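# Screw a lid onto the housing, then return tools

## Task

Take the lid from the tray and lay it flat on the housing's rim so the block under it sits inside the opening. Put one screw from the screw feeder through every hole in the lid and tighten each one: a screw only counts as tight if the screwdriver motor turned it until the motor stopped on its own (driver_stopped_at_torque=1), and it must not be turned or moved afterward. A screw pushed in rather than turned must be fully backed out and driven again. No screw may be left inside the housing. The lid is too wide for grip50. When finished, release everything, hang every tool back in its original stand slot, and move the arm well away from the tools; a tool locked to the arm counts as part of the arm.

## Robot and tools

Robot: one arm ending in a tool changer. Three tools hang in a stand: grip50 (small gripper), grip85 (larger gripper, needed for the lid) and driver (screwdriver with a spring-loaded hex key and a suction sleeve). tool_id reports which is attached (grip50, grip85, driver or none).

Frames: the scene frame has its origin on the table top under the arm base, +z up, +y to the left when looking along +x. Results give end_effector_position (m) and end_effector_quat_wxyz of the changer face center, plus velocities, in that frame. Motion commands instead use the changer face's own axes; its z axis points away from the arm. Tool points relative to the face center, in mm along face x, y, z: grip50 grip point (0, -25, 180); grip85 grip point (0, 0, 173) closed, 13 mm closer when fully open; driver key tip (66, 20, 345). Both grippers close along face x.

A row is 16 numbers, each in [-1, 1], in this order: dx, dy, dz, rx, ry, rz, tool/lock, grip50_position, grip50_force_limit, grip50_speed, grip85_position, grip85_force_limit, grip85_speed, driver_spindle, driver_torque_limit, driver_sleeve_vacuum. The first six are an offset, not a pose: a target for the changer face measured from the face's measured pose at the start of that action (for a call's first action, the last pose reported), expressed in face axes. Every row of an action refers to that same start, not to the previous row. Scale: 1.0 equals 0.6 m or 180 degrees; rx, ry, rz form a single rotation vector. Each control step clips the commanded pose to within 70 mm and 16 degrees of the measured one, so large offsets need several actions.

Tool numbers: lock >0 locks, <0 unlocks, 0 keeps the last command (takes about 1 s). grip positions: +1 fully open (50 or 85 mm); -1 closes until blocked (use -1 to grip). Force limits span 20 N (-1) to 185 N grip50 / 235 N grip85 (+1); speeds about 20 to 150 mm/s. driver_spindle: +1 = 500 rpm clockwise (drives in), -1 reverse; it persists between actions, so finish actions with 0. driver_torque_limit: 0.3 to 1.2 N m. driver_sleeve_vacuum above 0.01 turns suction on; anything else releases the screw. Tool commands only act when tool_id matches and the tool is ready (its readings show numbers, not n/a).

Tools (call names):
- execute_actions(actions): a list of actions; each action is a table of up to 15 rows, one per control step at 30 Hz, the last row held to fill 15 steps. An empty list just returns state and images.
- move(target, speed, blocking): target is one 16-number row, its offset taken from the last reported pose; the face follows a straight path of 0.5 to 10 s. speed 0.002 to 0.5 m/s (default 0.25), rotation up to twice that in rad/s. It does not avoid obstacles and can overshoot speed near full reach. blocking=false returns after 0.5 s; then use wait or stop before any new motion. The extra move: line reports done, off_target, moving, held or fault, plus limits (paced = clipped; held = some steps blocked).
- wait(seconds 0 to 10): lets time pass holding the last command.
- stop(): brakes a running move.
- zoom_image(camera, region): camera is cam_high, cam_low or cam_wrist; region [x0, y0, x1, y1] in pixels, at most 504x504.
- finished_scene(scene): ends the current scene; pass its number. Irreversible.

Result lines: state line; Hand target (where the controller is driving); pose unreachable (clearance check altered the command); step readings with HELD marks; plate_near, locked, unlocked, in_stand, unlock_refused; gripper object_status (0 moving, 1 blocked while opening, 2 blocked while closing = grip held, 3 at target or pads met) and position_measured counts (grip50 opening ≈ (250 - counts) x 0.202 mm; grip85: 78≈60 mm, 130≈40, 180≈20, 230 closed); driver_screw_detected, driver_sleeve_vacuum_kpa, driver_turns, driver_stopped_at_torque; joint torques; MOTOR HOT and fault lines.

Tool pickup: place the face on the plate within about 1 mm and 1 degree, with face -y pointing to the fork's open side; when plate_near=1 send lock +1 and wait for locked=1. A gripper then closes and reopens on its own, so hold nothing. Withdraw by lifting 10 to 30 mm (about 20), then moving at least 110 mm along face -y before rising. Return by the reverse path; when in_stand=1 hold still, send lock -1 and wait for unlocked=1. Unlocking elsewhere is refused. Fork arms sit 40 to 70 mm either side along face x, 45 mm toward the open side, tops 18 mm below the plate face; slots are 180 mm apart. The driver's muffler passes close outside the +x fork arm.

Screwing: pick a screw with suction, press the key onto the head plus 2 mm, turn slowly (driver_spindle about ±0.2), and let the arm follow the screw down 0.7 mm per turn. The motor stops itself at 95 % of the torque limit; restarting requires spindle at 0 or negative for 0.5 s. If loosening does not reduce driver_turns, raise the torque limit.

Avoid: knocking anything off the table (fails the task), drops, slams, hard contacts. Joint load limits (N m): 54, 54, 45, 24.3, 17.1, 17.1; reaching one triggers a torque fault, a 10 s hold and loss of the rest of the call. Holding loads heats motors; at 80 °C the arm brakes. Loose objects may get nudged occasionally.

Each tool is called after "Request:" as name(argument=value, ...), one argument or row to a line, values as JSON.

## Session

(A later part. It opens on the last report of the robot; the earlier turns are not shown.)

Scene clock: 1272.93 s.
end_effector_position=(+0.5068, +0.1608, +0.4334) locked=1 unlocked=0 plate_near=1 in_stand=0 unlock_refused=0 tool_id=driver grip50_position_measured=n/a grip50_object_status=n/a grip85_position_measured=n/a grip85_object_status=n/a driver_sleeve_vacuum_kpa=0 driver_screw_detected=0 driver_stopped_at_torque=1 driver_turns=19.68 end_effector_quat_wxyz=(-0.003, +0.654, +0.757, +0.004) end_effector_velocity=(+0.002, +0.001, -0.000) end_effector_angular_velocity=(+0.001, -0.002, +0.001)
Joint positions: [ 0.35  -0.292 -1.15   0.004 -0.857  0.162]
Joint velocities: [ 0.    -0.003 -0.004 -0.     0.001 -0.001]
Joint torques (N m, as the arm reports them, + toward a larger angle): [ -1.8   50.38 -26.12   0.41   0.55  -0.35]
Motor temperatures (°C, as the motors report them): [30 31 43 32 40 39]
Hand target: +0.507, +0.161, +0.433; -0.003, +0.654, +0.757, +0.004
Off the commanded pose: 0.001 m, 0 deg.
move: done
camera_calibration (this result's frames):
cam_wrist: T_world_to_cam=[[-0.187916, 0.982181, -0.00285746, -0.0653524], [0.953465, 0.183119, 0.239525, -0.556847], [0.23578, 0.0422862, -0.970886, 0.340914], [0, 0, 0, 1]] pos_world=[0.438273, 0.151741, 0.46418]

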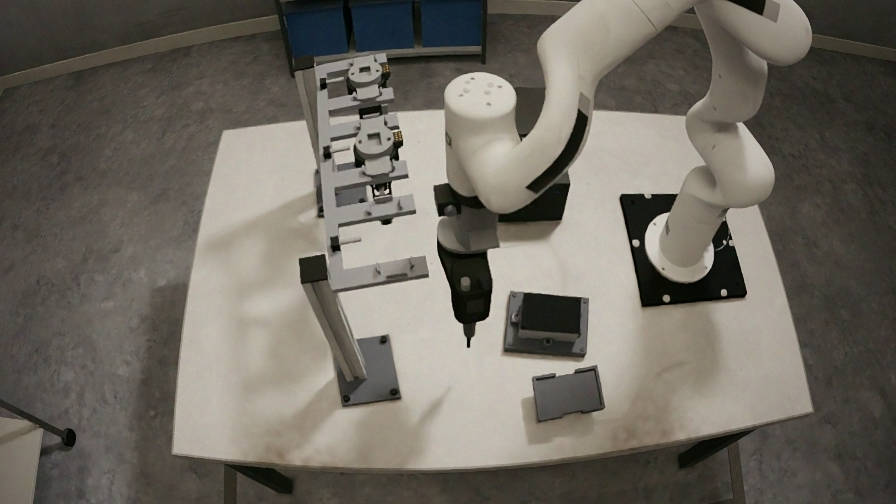

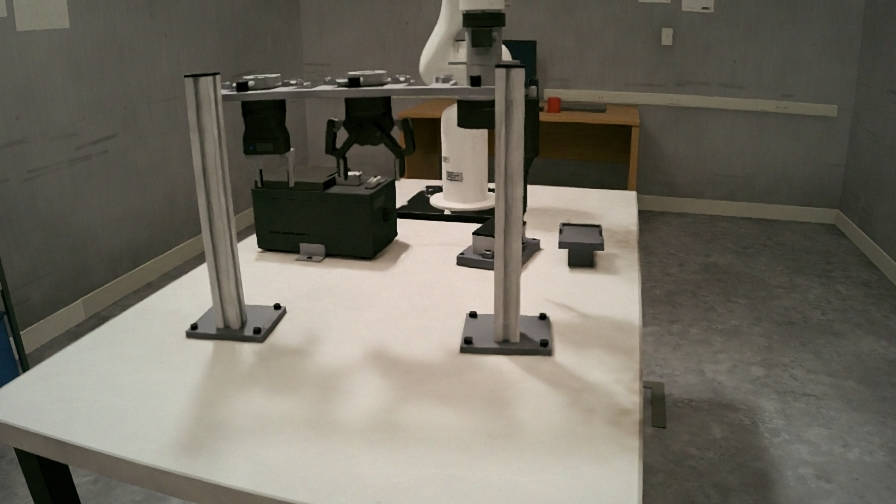

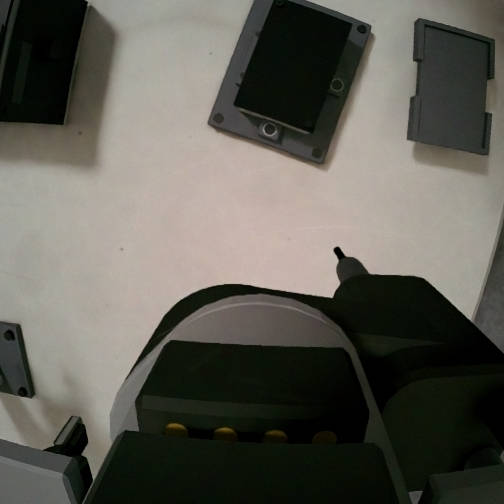

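Request:
move(
  target=[0,0.212,0.0013,0,0,0,0,0,0,0,0,0,0,0,0,-1],
  speed=0.06,
)

Scene clock: 1280.23 s.
end_effector_position=(+0.6325, +0.1791, +0.4328) locked=1 unlocked=0 plate_near=1 in_stand=0 unlock_refused=0 tool_id=driver grip50_position_measured=n/a grip50_object_status=n/a grip85_position_measured=n/a grip85_object_status=n/a driver_sleeve_vacuum_kpa=0 driver_screw_detected=0 driver_stopped_at_torque=1 driver_turns=19.68 end_effector_quat_wxyz=(-0.003, +0.654, +0.757, +0.004) end_effector_velocity=(+0.001, +0.000, +0.000) end_effector_angular_velocity=(-0.000, +0.002, +0.001)
Joint positions: [ 0.318 -0.603 -1.581  0.004 -0.978  0.13 ]
Joint velocities: [ 0.    -0.002 -0.004  0.    -0.003 -0.001]
Joint torques (N m, as the arm reports them, + toward a larger angle): [ -1.27  69.31 -26.16   1.17   0.5   -0.13]
Motor temperatures (°C, as the motors report them): [30 31 43 32 39 39]
Hand target: +0.633, +0.179, +0.433; -0.003, +0.654, +0.757, +0.004
Off the commanded pose: 0.000 m, 0 deg.
move: done
camera_calibration (this result's frames):
cam_wrist: T_world_to_cam=[[-0.188114, 0.982143, -0.00279297, -0.0596364], [0.953474, 0.183304, 0.239347, -0.679899], [0.235585, 0.0423615, -0.97093, 0.310005], [0, 0, 0, 1]] pos_world=[0.564016, 0.170067, 0.463558]

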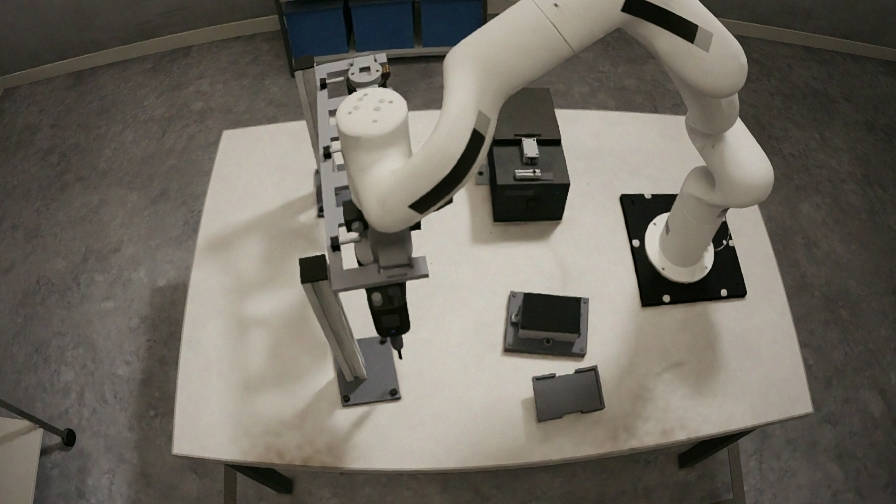

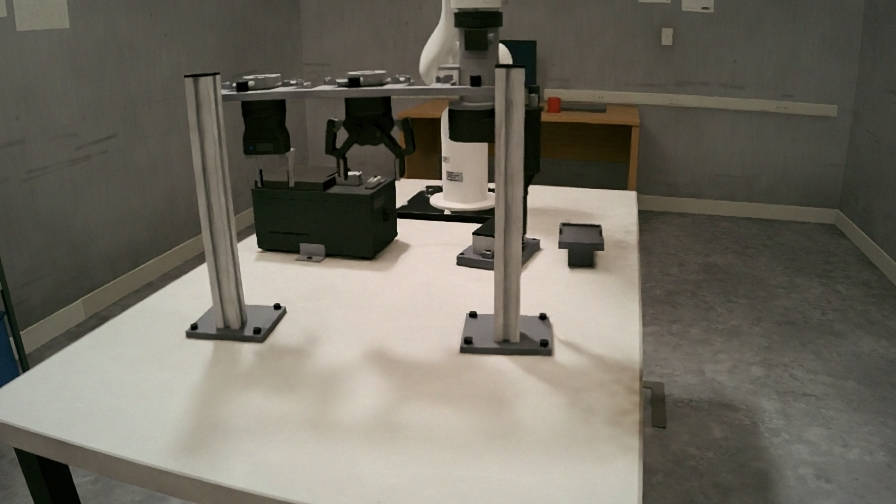

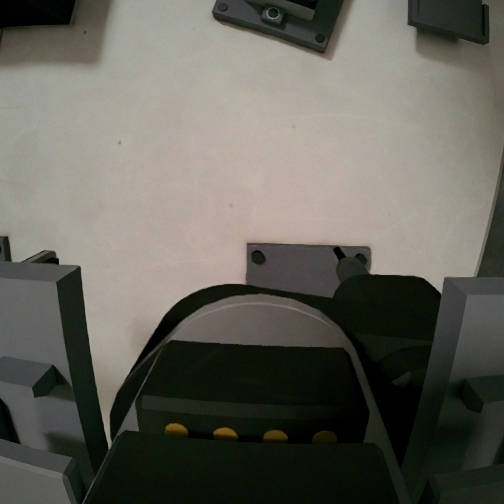

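Request:
execute_actions(
  actions=[],
)

Scene clock: 1299.57 s.
end_effector_position=(+0.6327, +0.1791, +0.4328) locked=1 unlocked=0 plate_near=1 in_stand=0 unlock_refused=0 tool_id=driver grip50_position_measured=n/a grip50_object_status=n/a grip85_position_measured=n/a grip85_object_status=n/a driver_sleeve_vacuum_kpa=0 driver_screw_detected=0 driver_stopped_at_torque=1 driver_turns=19.68 end_effector_quat_wxyz=(-0.003, +0.654, +0.757, +0.004) end_effector_velocity=(+0.000, -0.000, -0.000) end_effector_angular_velocity=(+0.000, -0.001, +0.001)
Joint positions: [ 0.318 -0.603 -1.581  0.004 -0.977  0.13 ]
Joint velocities: [-0.     0.     0.    -0.     0.002 -0.001]
Joint torques (N m, as the arm reports them, + toward a larger angle): [ -2.27  70.95 -26.34   0.92   0.55  -0.3 ]
Motor temperatures (°C, as the motors report them): [30 31 43 32 39 39]
Hand target: +0.633, +0.179, +0.433; -0.003, +0.654, +0.757, +0.004
Off the commanded pose: 0.000 m, 0 deg.
camera_calibration (this result's frames):
cam_wrist: T_world_to_cam=[[-0.188075, 0.982151, -0.00277453, -0.059661], [0.95343, 0.183252, 0.239561, -0.680087], [0.235793, 0.0424101, -0.970877, 0.309794], [0, 0, 0, 1]] pos_world=[0.564147, 0.170085, 0.463528]

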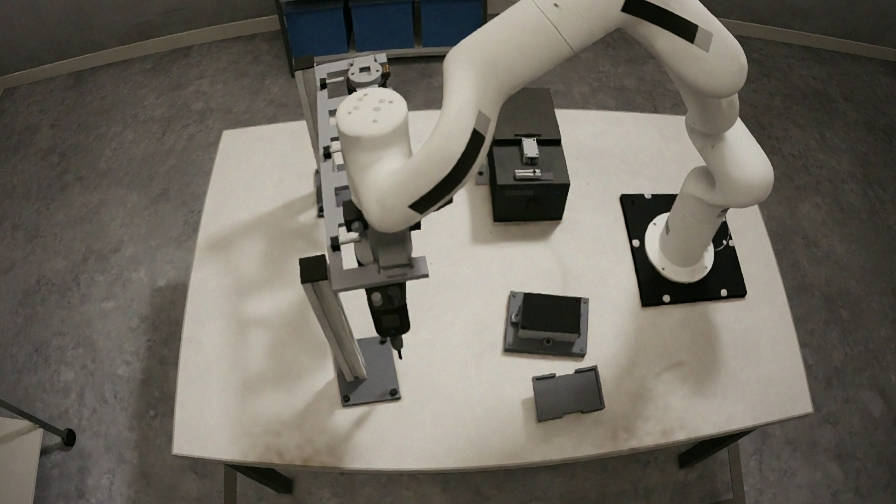

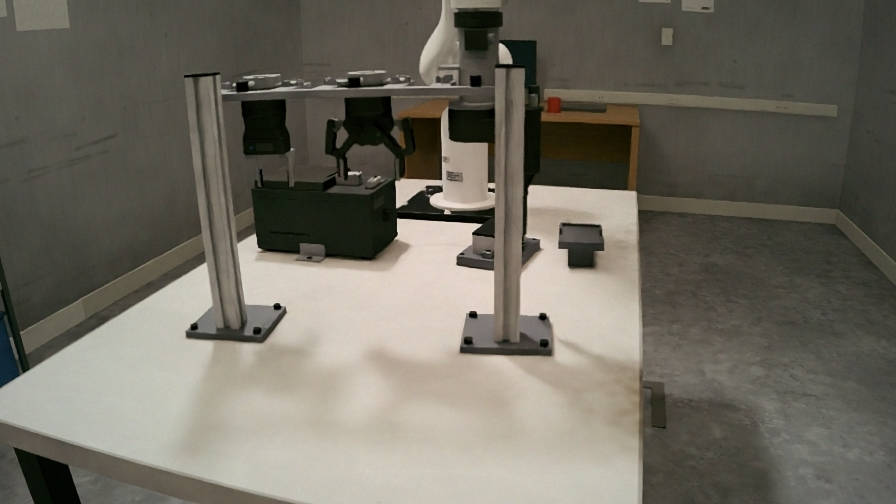

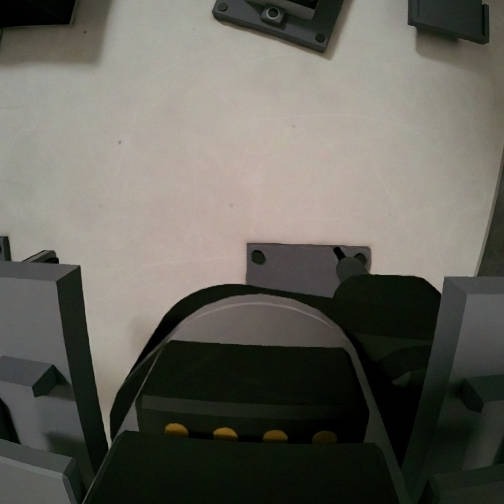

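Request:
execute_actions(
  actions=[
    [[0.0003,0.0003,0.004,0,0,0,0,0,0,0,0,0,0,0,0,-1],[0.0006,0.0005,0.008,0,0,0,0,0,0,0,0,0,0,0,0,-1],[0.0006,0.0005,0.012,0,0,0,0,0,0,0,0,0,0,0,0,-1],[0.0006,0.0005,0.016,0,0,0,0,0,0,0,0,0,0,0,0,-1],[0.0006,0.0005,0.020,0,0,0,0,0,0,0,0,0,0,0,0,-1],[0.0006,0.0005,0.023,0,0,0,0,0,0,0,0,0,0,0,0,-1],[0.0006,0.0005,0.026,0,0,0,0,0,0,0,0,0,0,0,0,-1],[0.0006,0.0005,0.028,0,0,0,0,0,0,0,0,0,0,0,0,-1],[0.0006,0.0005,0.030,0,0,0,0,0,0,0,0,0,0,0,0,-1]],
    [[0,0,0.001,0,0,0,0,0,0,0,0,0,0,0,0,-1],[0,0,0.002,0,0,0,0,0,0,0,0,0,0,0,0,-1],[0,0,0.003,0,0,0,0,0,0,0,0,0,0,0,0,-1],[0,0,0.004,0,0,0,0,0,0,0,0,0,0,0,0,-1]],
  ],
)

Request:
zoom_image(
  camera="cam_high",
  region=[480, 270, 640, 440],
)

Scene clock: 1322.53 s.
end_effector_position=(+0.6329, +0.1797, +0.4127) locked=1 unlocked=0 plate_near=1 in_stand=1 unlock_refused=0 tool_id=driver grip50_position_measured=n/a grip50_object_status=n/a grip85_position_measured=n/a grip85_object_status=n/a driver_sleeve_vacuum_kpa=0 driver_screw_detected=0 driver_stopped_at_torque=1 driver_turns=19.68 end_effector_quat_wxyz=(-0.003, +0.654, +0.757, +0.004) end_effector_velocity=(+0.000, -0.000, +0.000) end_effector_angular_velocity=(+0.000, +0.000, -0.001)
Joint positions: [ 0.319 -0.619 -1.559  0.004 -0.939  0.13 ]
Joint velocities: [-0.    -0.    -0.001  0.001 -0.001 -0.   ]
Joint torques (N m, as the arm reports them, + toward a larger angle): [ -0.87  70.04 -25.42   0.71   0.68  -0.22]
Motor temperatures (°C, as the motors report them): [30 32 43 32 39 39]
Hand target: +0.633, +0.180, +0.413; -0.003, +0.654, +0.757, +0.004
Off the commanded pose: 0.000 m, 0 deg.
Step readings (end_effector_position; steps 1 to 15: 1st action; 16 to 30: 2nd action):
0: (+0.6327, +0.1791, +0.4328)
1: (+0.6327, +0.1791, +0.4328)
2: (+0.6327, +0.1792, +0.4326)
4: (+0.6329, +0.1794, +0.4305)
8: (+0.6327, +0.1796, +0.4218)
15: (+0.6329, +0.1797, +0.4149)
16: (+0.6329, +0.1797, +0.4150)
17: (+0.6330, +0.1797, +0.4150)
19: (+0.6330, +0.1797, +0.4145)
23: (+0.6328, +0.1797, +0.4128)
30: end_effector_position above
camera_calibration (this result's frames):
cam_wrist: T_world_to_cam=[[-0.188019, 0.982161, -0.00283312, -0.0602191], [0.953446, 0.183213, 0.239527, -0.675601], [0.235773, 0.0423345, -0.970886, 0.290266], [0, 0, 0, 1]] pos_world=[0.56439, 0.170636, 0.443469]

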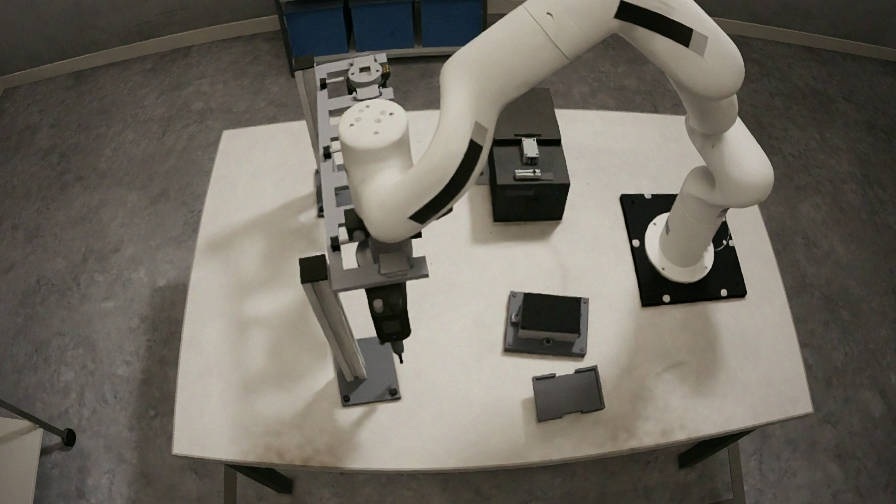

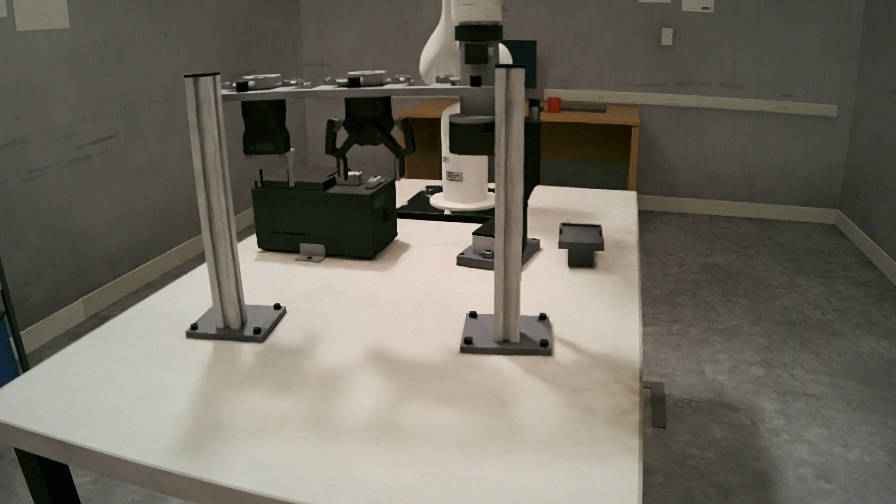

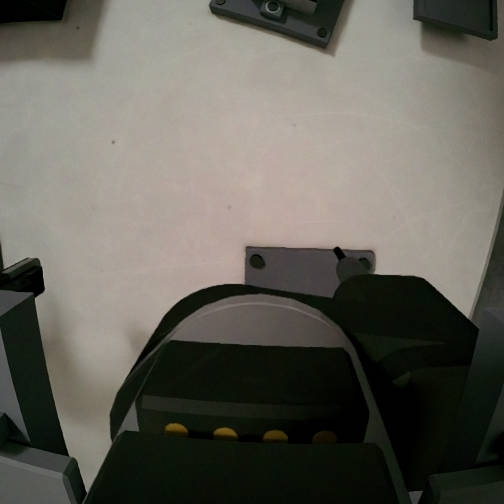

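Region (480, 270, 640, 440) of cam_high's 896x504 image, scaled by 2.965, with more detail than that image has; it fills the left 474 columns of this view, and the rest is white.

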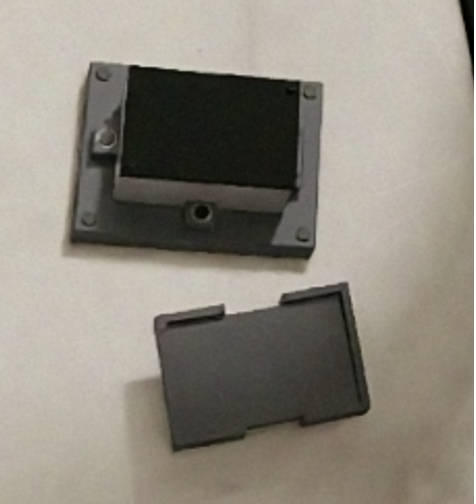

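Lid on with diagonal screws; tray is empty. Unlocking.

Request:
execute_actions(
  actions=[
    [[0,0,0,0,0,0,-1,0,0,0,0,0,0,0,0,-1]],
    [[0,0,0,0,0,0,-1,0,0,0,0,0,0,0,0,-1]],
    [[0,0,0,0,0,0,-1,0,0,0,0,0,0,0,0,-1]],
  ],
)

Scene clock: 1327.07 s.
end_effector_position=(+0.6329, +0.1797, +0.4126) locked=0 unlocked=1 plate_near=1 in_stand=1 unlock_refused=0 tool_id=none grip50_position_measured=n/a grip50_object_status=n/a grip85_position_measured=n/a grip85_object_status=n/a driver_sleeve_vacuum_kpa=n/a driver_screw_detected=n/a driver_stopped_at_torque=n/a driver_turns=n/a end_effector_quat_wxyz=(-0.003, +0.654, +0.757, +0.004) end_effector_velocity=(+0.000, -0.000, -0.000) end_effector_angular_velocity=(-0.000, -0.002, +0.001)
Joint positions: [ 0.319 -0.619 -1.559  0.004 -0.939  0.13 ]
Joint velocities: [-0.    -0.     0.    -0.001  0.002 -0.   ]
Joint torques (N m, as the arm reports them, + toward a larger angle): [ -1.58  49.98 -17.67   0.59   0.03  -0.32]
Motor temperatures (°C, as the motors report them): [30 32 43 32 39 39]
Hand target: +0.633, +0.180, +0.413; -0.003, +0.654, +0.757, +0.004
Off the commanded pose: 0.000 m, 0 deg.
Step readings (end_effector_position; steps 1 to 15: 1st action; 16 to 30: 2nd action; 31 to 45: 3rd action):
0: (+0.6329, +0.1797, +0.4126)
1: (+0.6327, +0.1796, +0.4120)
2: (+0.6327, +0.1796, +0.4121)
4: (+0.6327, +0.1796, +0.4121)
8: (+0.6327, +0.1797, +0.4120)
15: (+0.6329, +0.1797, +0.4126)
16: (+0.6329, +0.1797, +0.4126)
17: (+0.6329, +0.1797, +0.4126)
19: (+0.6329, +0.1797, +0.4126)
23: (+0.6329, +0.1797, +0.4126)
30: (+0.6329, +0.1797, +0.4126)
31: (+0.6329, +0.1797, +0.4126)
32: (+0.6329, +0.1797, +0.4126)
34: (+0.6329, +0.1797, +0.4126)
38: (+0.6329, +0.1797, +0.4126)
45: end_effector_position above
camera_calibration (this result's frames):
cam_wrist: T_world_to_cam=[[-0.187836, 0.982197, -0.00267414, -0.0603996], [0.95353, 0.183006, 0.239351, -0.675497], [0.235579, 0.0424089, -0.97093, 0.290264], [0, 0, 0, 1]] pos_world=[0.564382, 0.170634, 0.443345]

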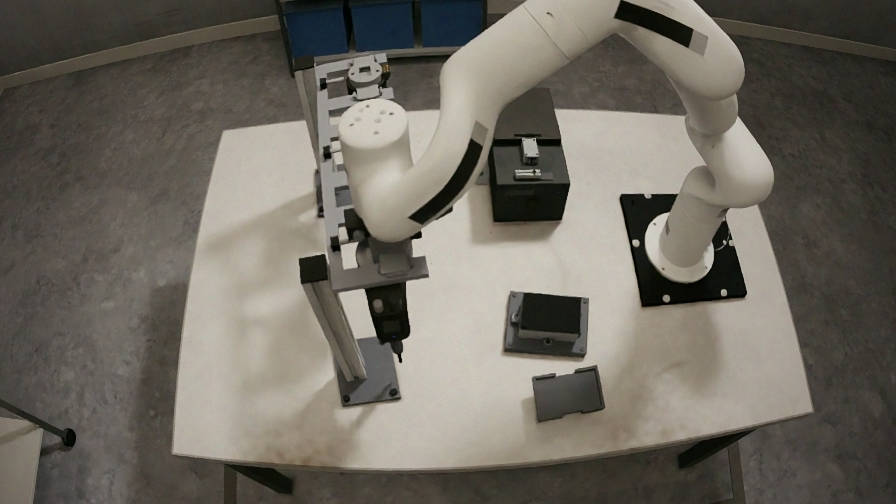

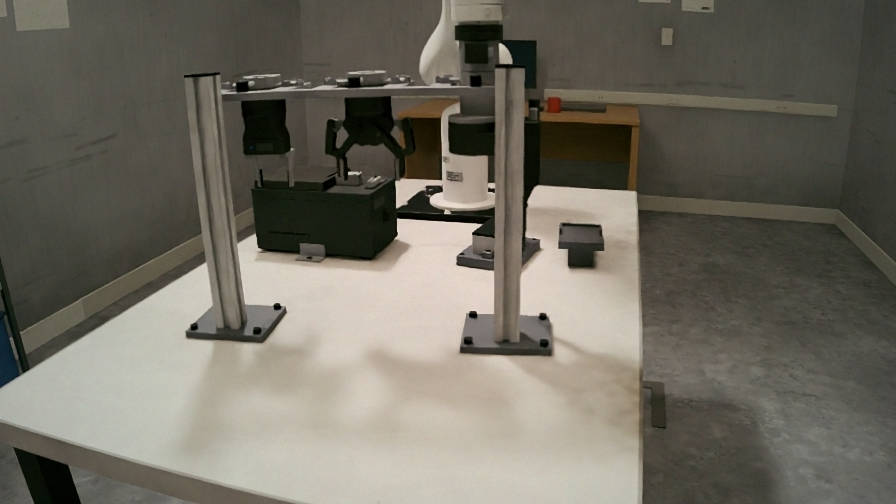

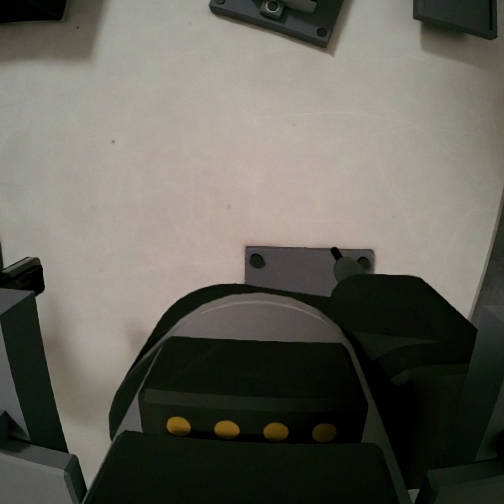

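Request:
move(
  target=[0,0,-0.13,0,0,0,0,0,0,0,0,0,0,0,0,-1],
  speed=0.08,
)

Request:
move(
  target=[-0.32,-0.45,-0.05,0,0,0,0,0,0,0,0,0,0,0,0,-1],
  speed=0.2,
)

Scene clock: 1334.20 s.
end_effector_position=(+0.6329, +0.1791, +0.4903) locked=0 unlocked=1 plate_near=0 in_stand=0 unlock_refused=0 tool_id=none grip50_position_measured=n/a grip50_object_status=n/a grip85_position_measured=n/a grip85_object_status=n/a driver_sleeve_vacuum_kpa=n/a driver_screw_detected=n/a driver_stopped_at_torque=n/a driver_turns=n/a end_effector_quat_wxyz=(-0.003, +0.654, +0.757, +0.004) end_effector_velocity=(+0.000, +0.000, +0.000) end_effector_angular_velocity=(-0.001, +0.002, +0.001)
Joint positions: [ 0.319 -0.573 -1.667  0.004 -1.093  0.131]
Joint velocities: [ 0.001 -0.001 -0.002 -0.    -0.004 -0.   ]
Joint torques (N m, as the arm reports them, + toward a larger angle): [ -1.41  47.54 -17.61   0.28   0.11  -0.21]
Motor temperatures (°C, as the motors report them): [30 32 43 32 39 39]
Hand target: +0.633, +0.179, +0.491; -0.003, +0.654, +0.757, +0.004
Off the commanded pose: 0.000 m, 0 deg.
move: done
camera_calibration (this result's frames):
cam_wrist: T_world_to_cam=[[-0.188059, 0.982154, -0.00256782, -0.0595032], [0.95356, 0.183209, 0.239075, -0.693901], [0.235279, 0.0425118, -0.970998, 0.365966], [0, 0, 0, 1]] pos_world=[0.564382, 0.170012, 0.521094]

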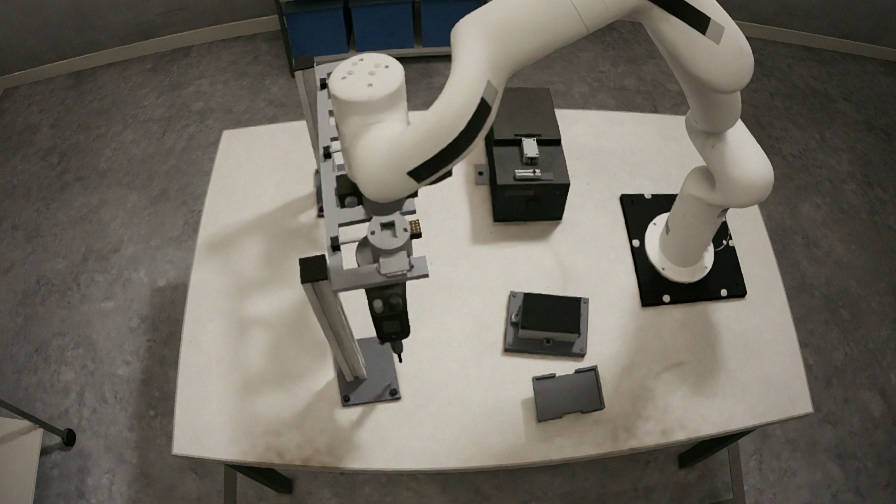

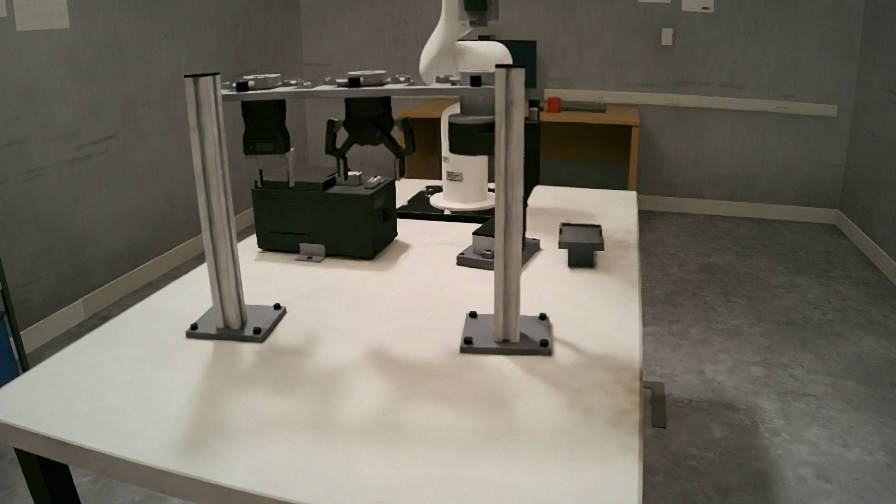

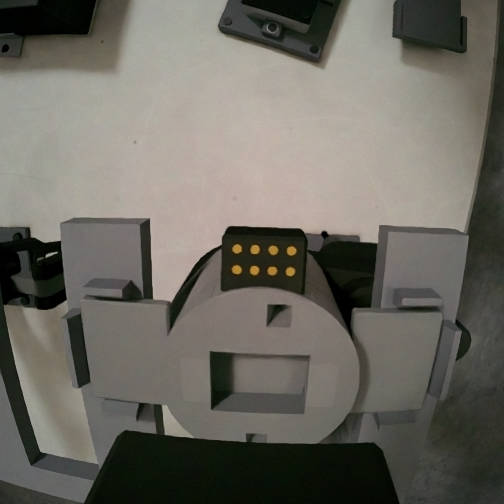

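Scene clock: 1336.37 s.
end_effector_position=(+0.3936, -0.0499, +0.5186) locked=0 unlocked=1 plate_near=0 in_stand=0 unlock_refused=0 tool_id=none grip50_position_measured=n/a grip50_object_status=n/a grip85_position_measured=n/a grip85_object_status=n/a driver_sleeve_vacuum_kpa=n/a driver_screw_detected=n/a driver_stopped_at_torque=n/a driver_turns=n/a end_effector_quat_wxyz=(-0.003, +0.654, +0.757, +0.004) end_effector_velocity=(-0.001, -0.000, +0.000) end_effector_angular_velocity=(+0.001, +0.002, +0.001)
Joint positions: [-0.08   0.116 -0.91   0.003 -1.027 -0.268]
Joint velocities: [-0.001  0.002  0.002  0.    -0.002 -0.003]
Joint torques (N m, as the arm reports them, + toward a larger angle): [ -2.28  14.77 -18.16   0.06  -0.05  -0.25]
Motor temperatures (°C, as the motors report them): [30 32 43 32 39 39]
Hand target: +0.393, -0.050, +0.519; -0.003, +0.654, +0.757, +0.004
Off the commanded pose: 0.001 m, 0 deg.
move: done
camera_calibration (this result's frames):
cam_wrist: T_world_to_cam=[[-0.188099, 0.982145, -0.00320781, 0.120841], [0.953426, 0.183381, 0.239479, -0.430672], [0.235791, 0.0419874, -0.970896, 0.459171], [0, 0, 0, 1]] pos_world=[0.325076, -0.0589858, 0.549332]

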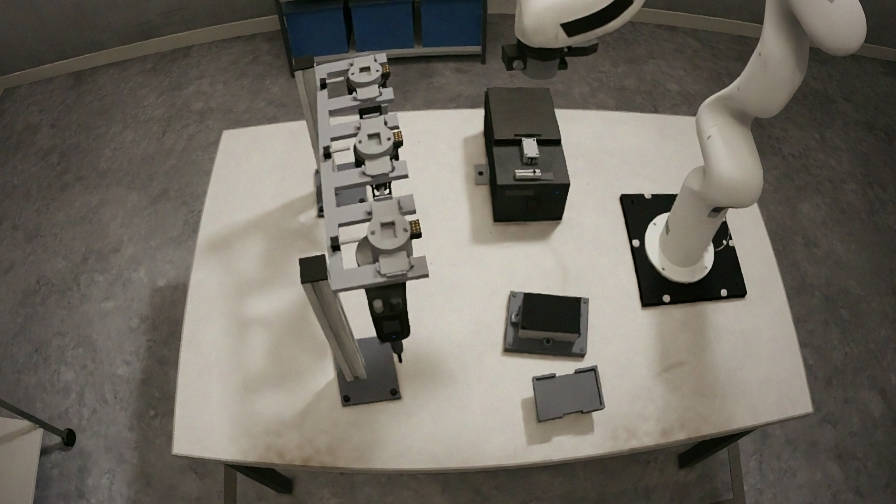

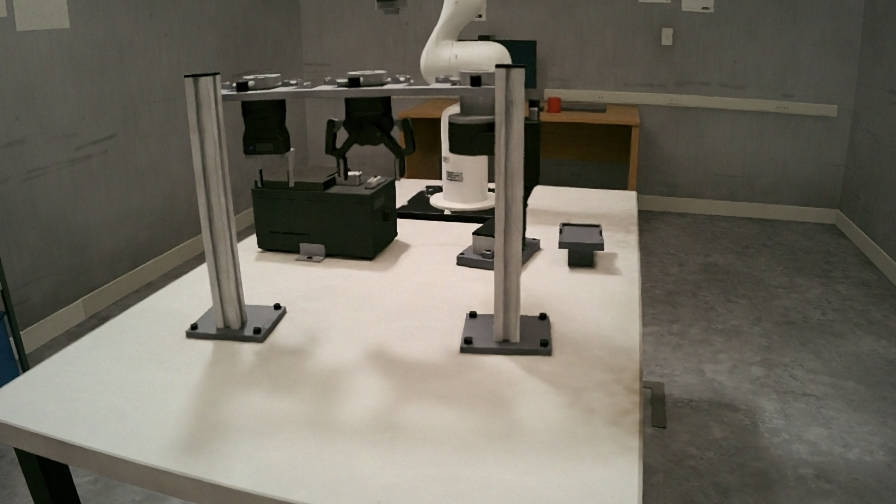

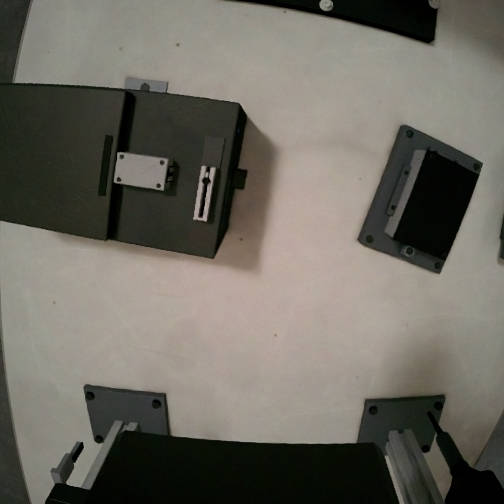

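Request:
zoom_image(
  camera="cam_wrist",
  region=[340, 110, 500, 290],
)

Region (340, 110, 500, 290) of cam_wrist's 504x504 image, scaled by 2.800, with more detail than that image has.

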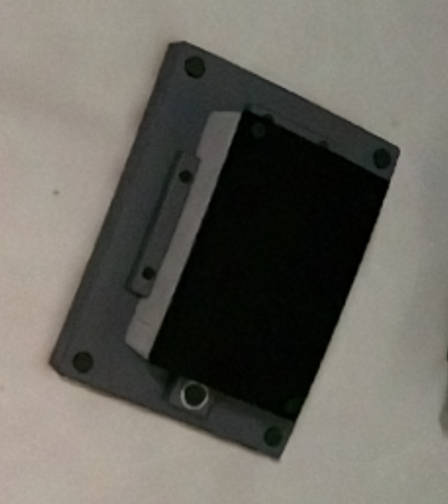

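Two dark screw heads sit at diagonal corners of the lid, and the side parts belong to the housing's fixture.

Request:
finished_scene(
  scene=2,
)

The scene is finished: the task was done.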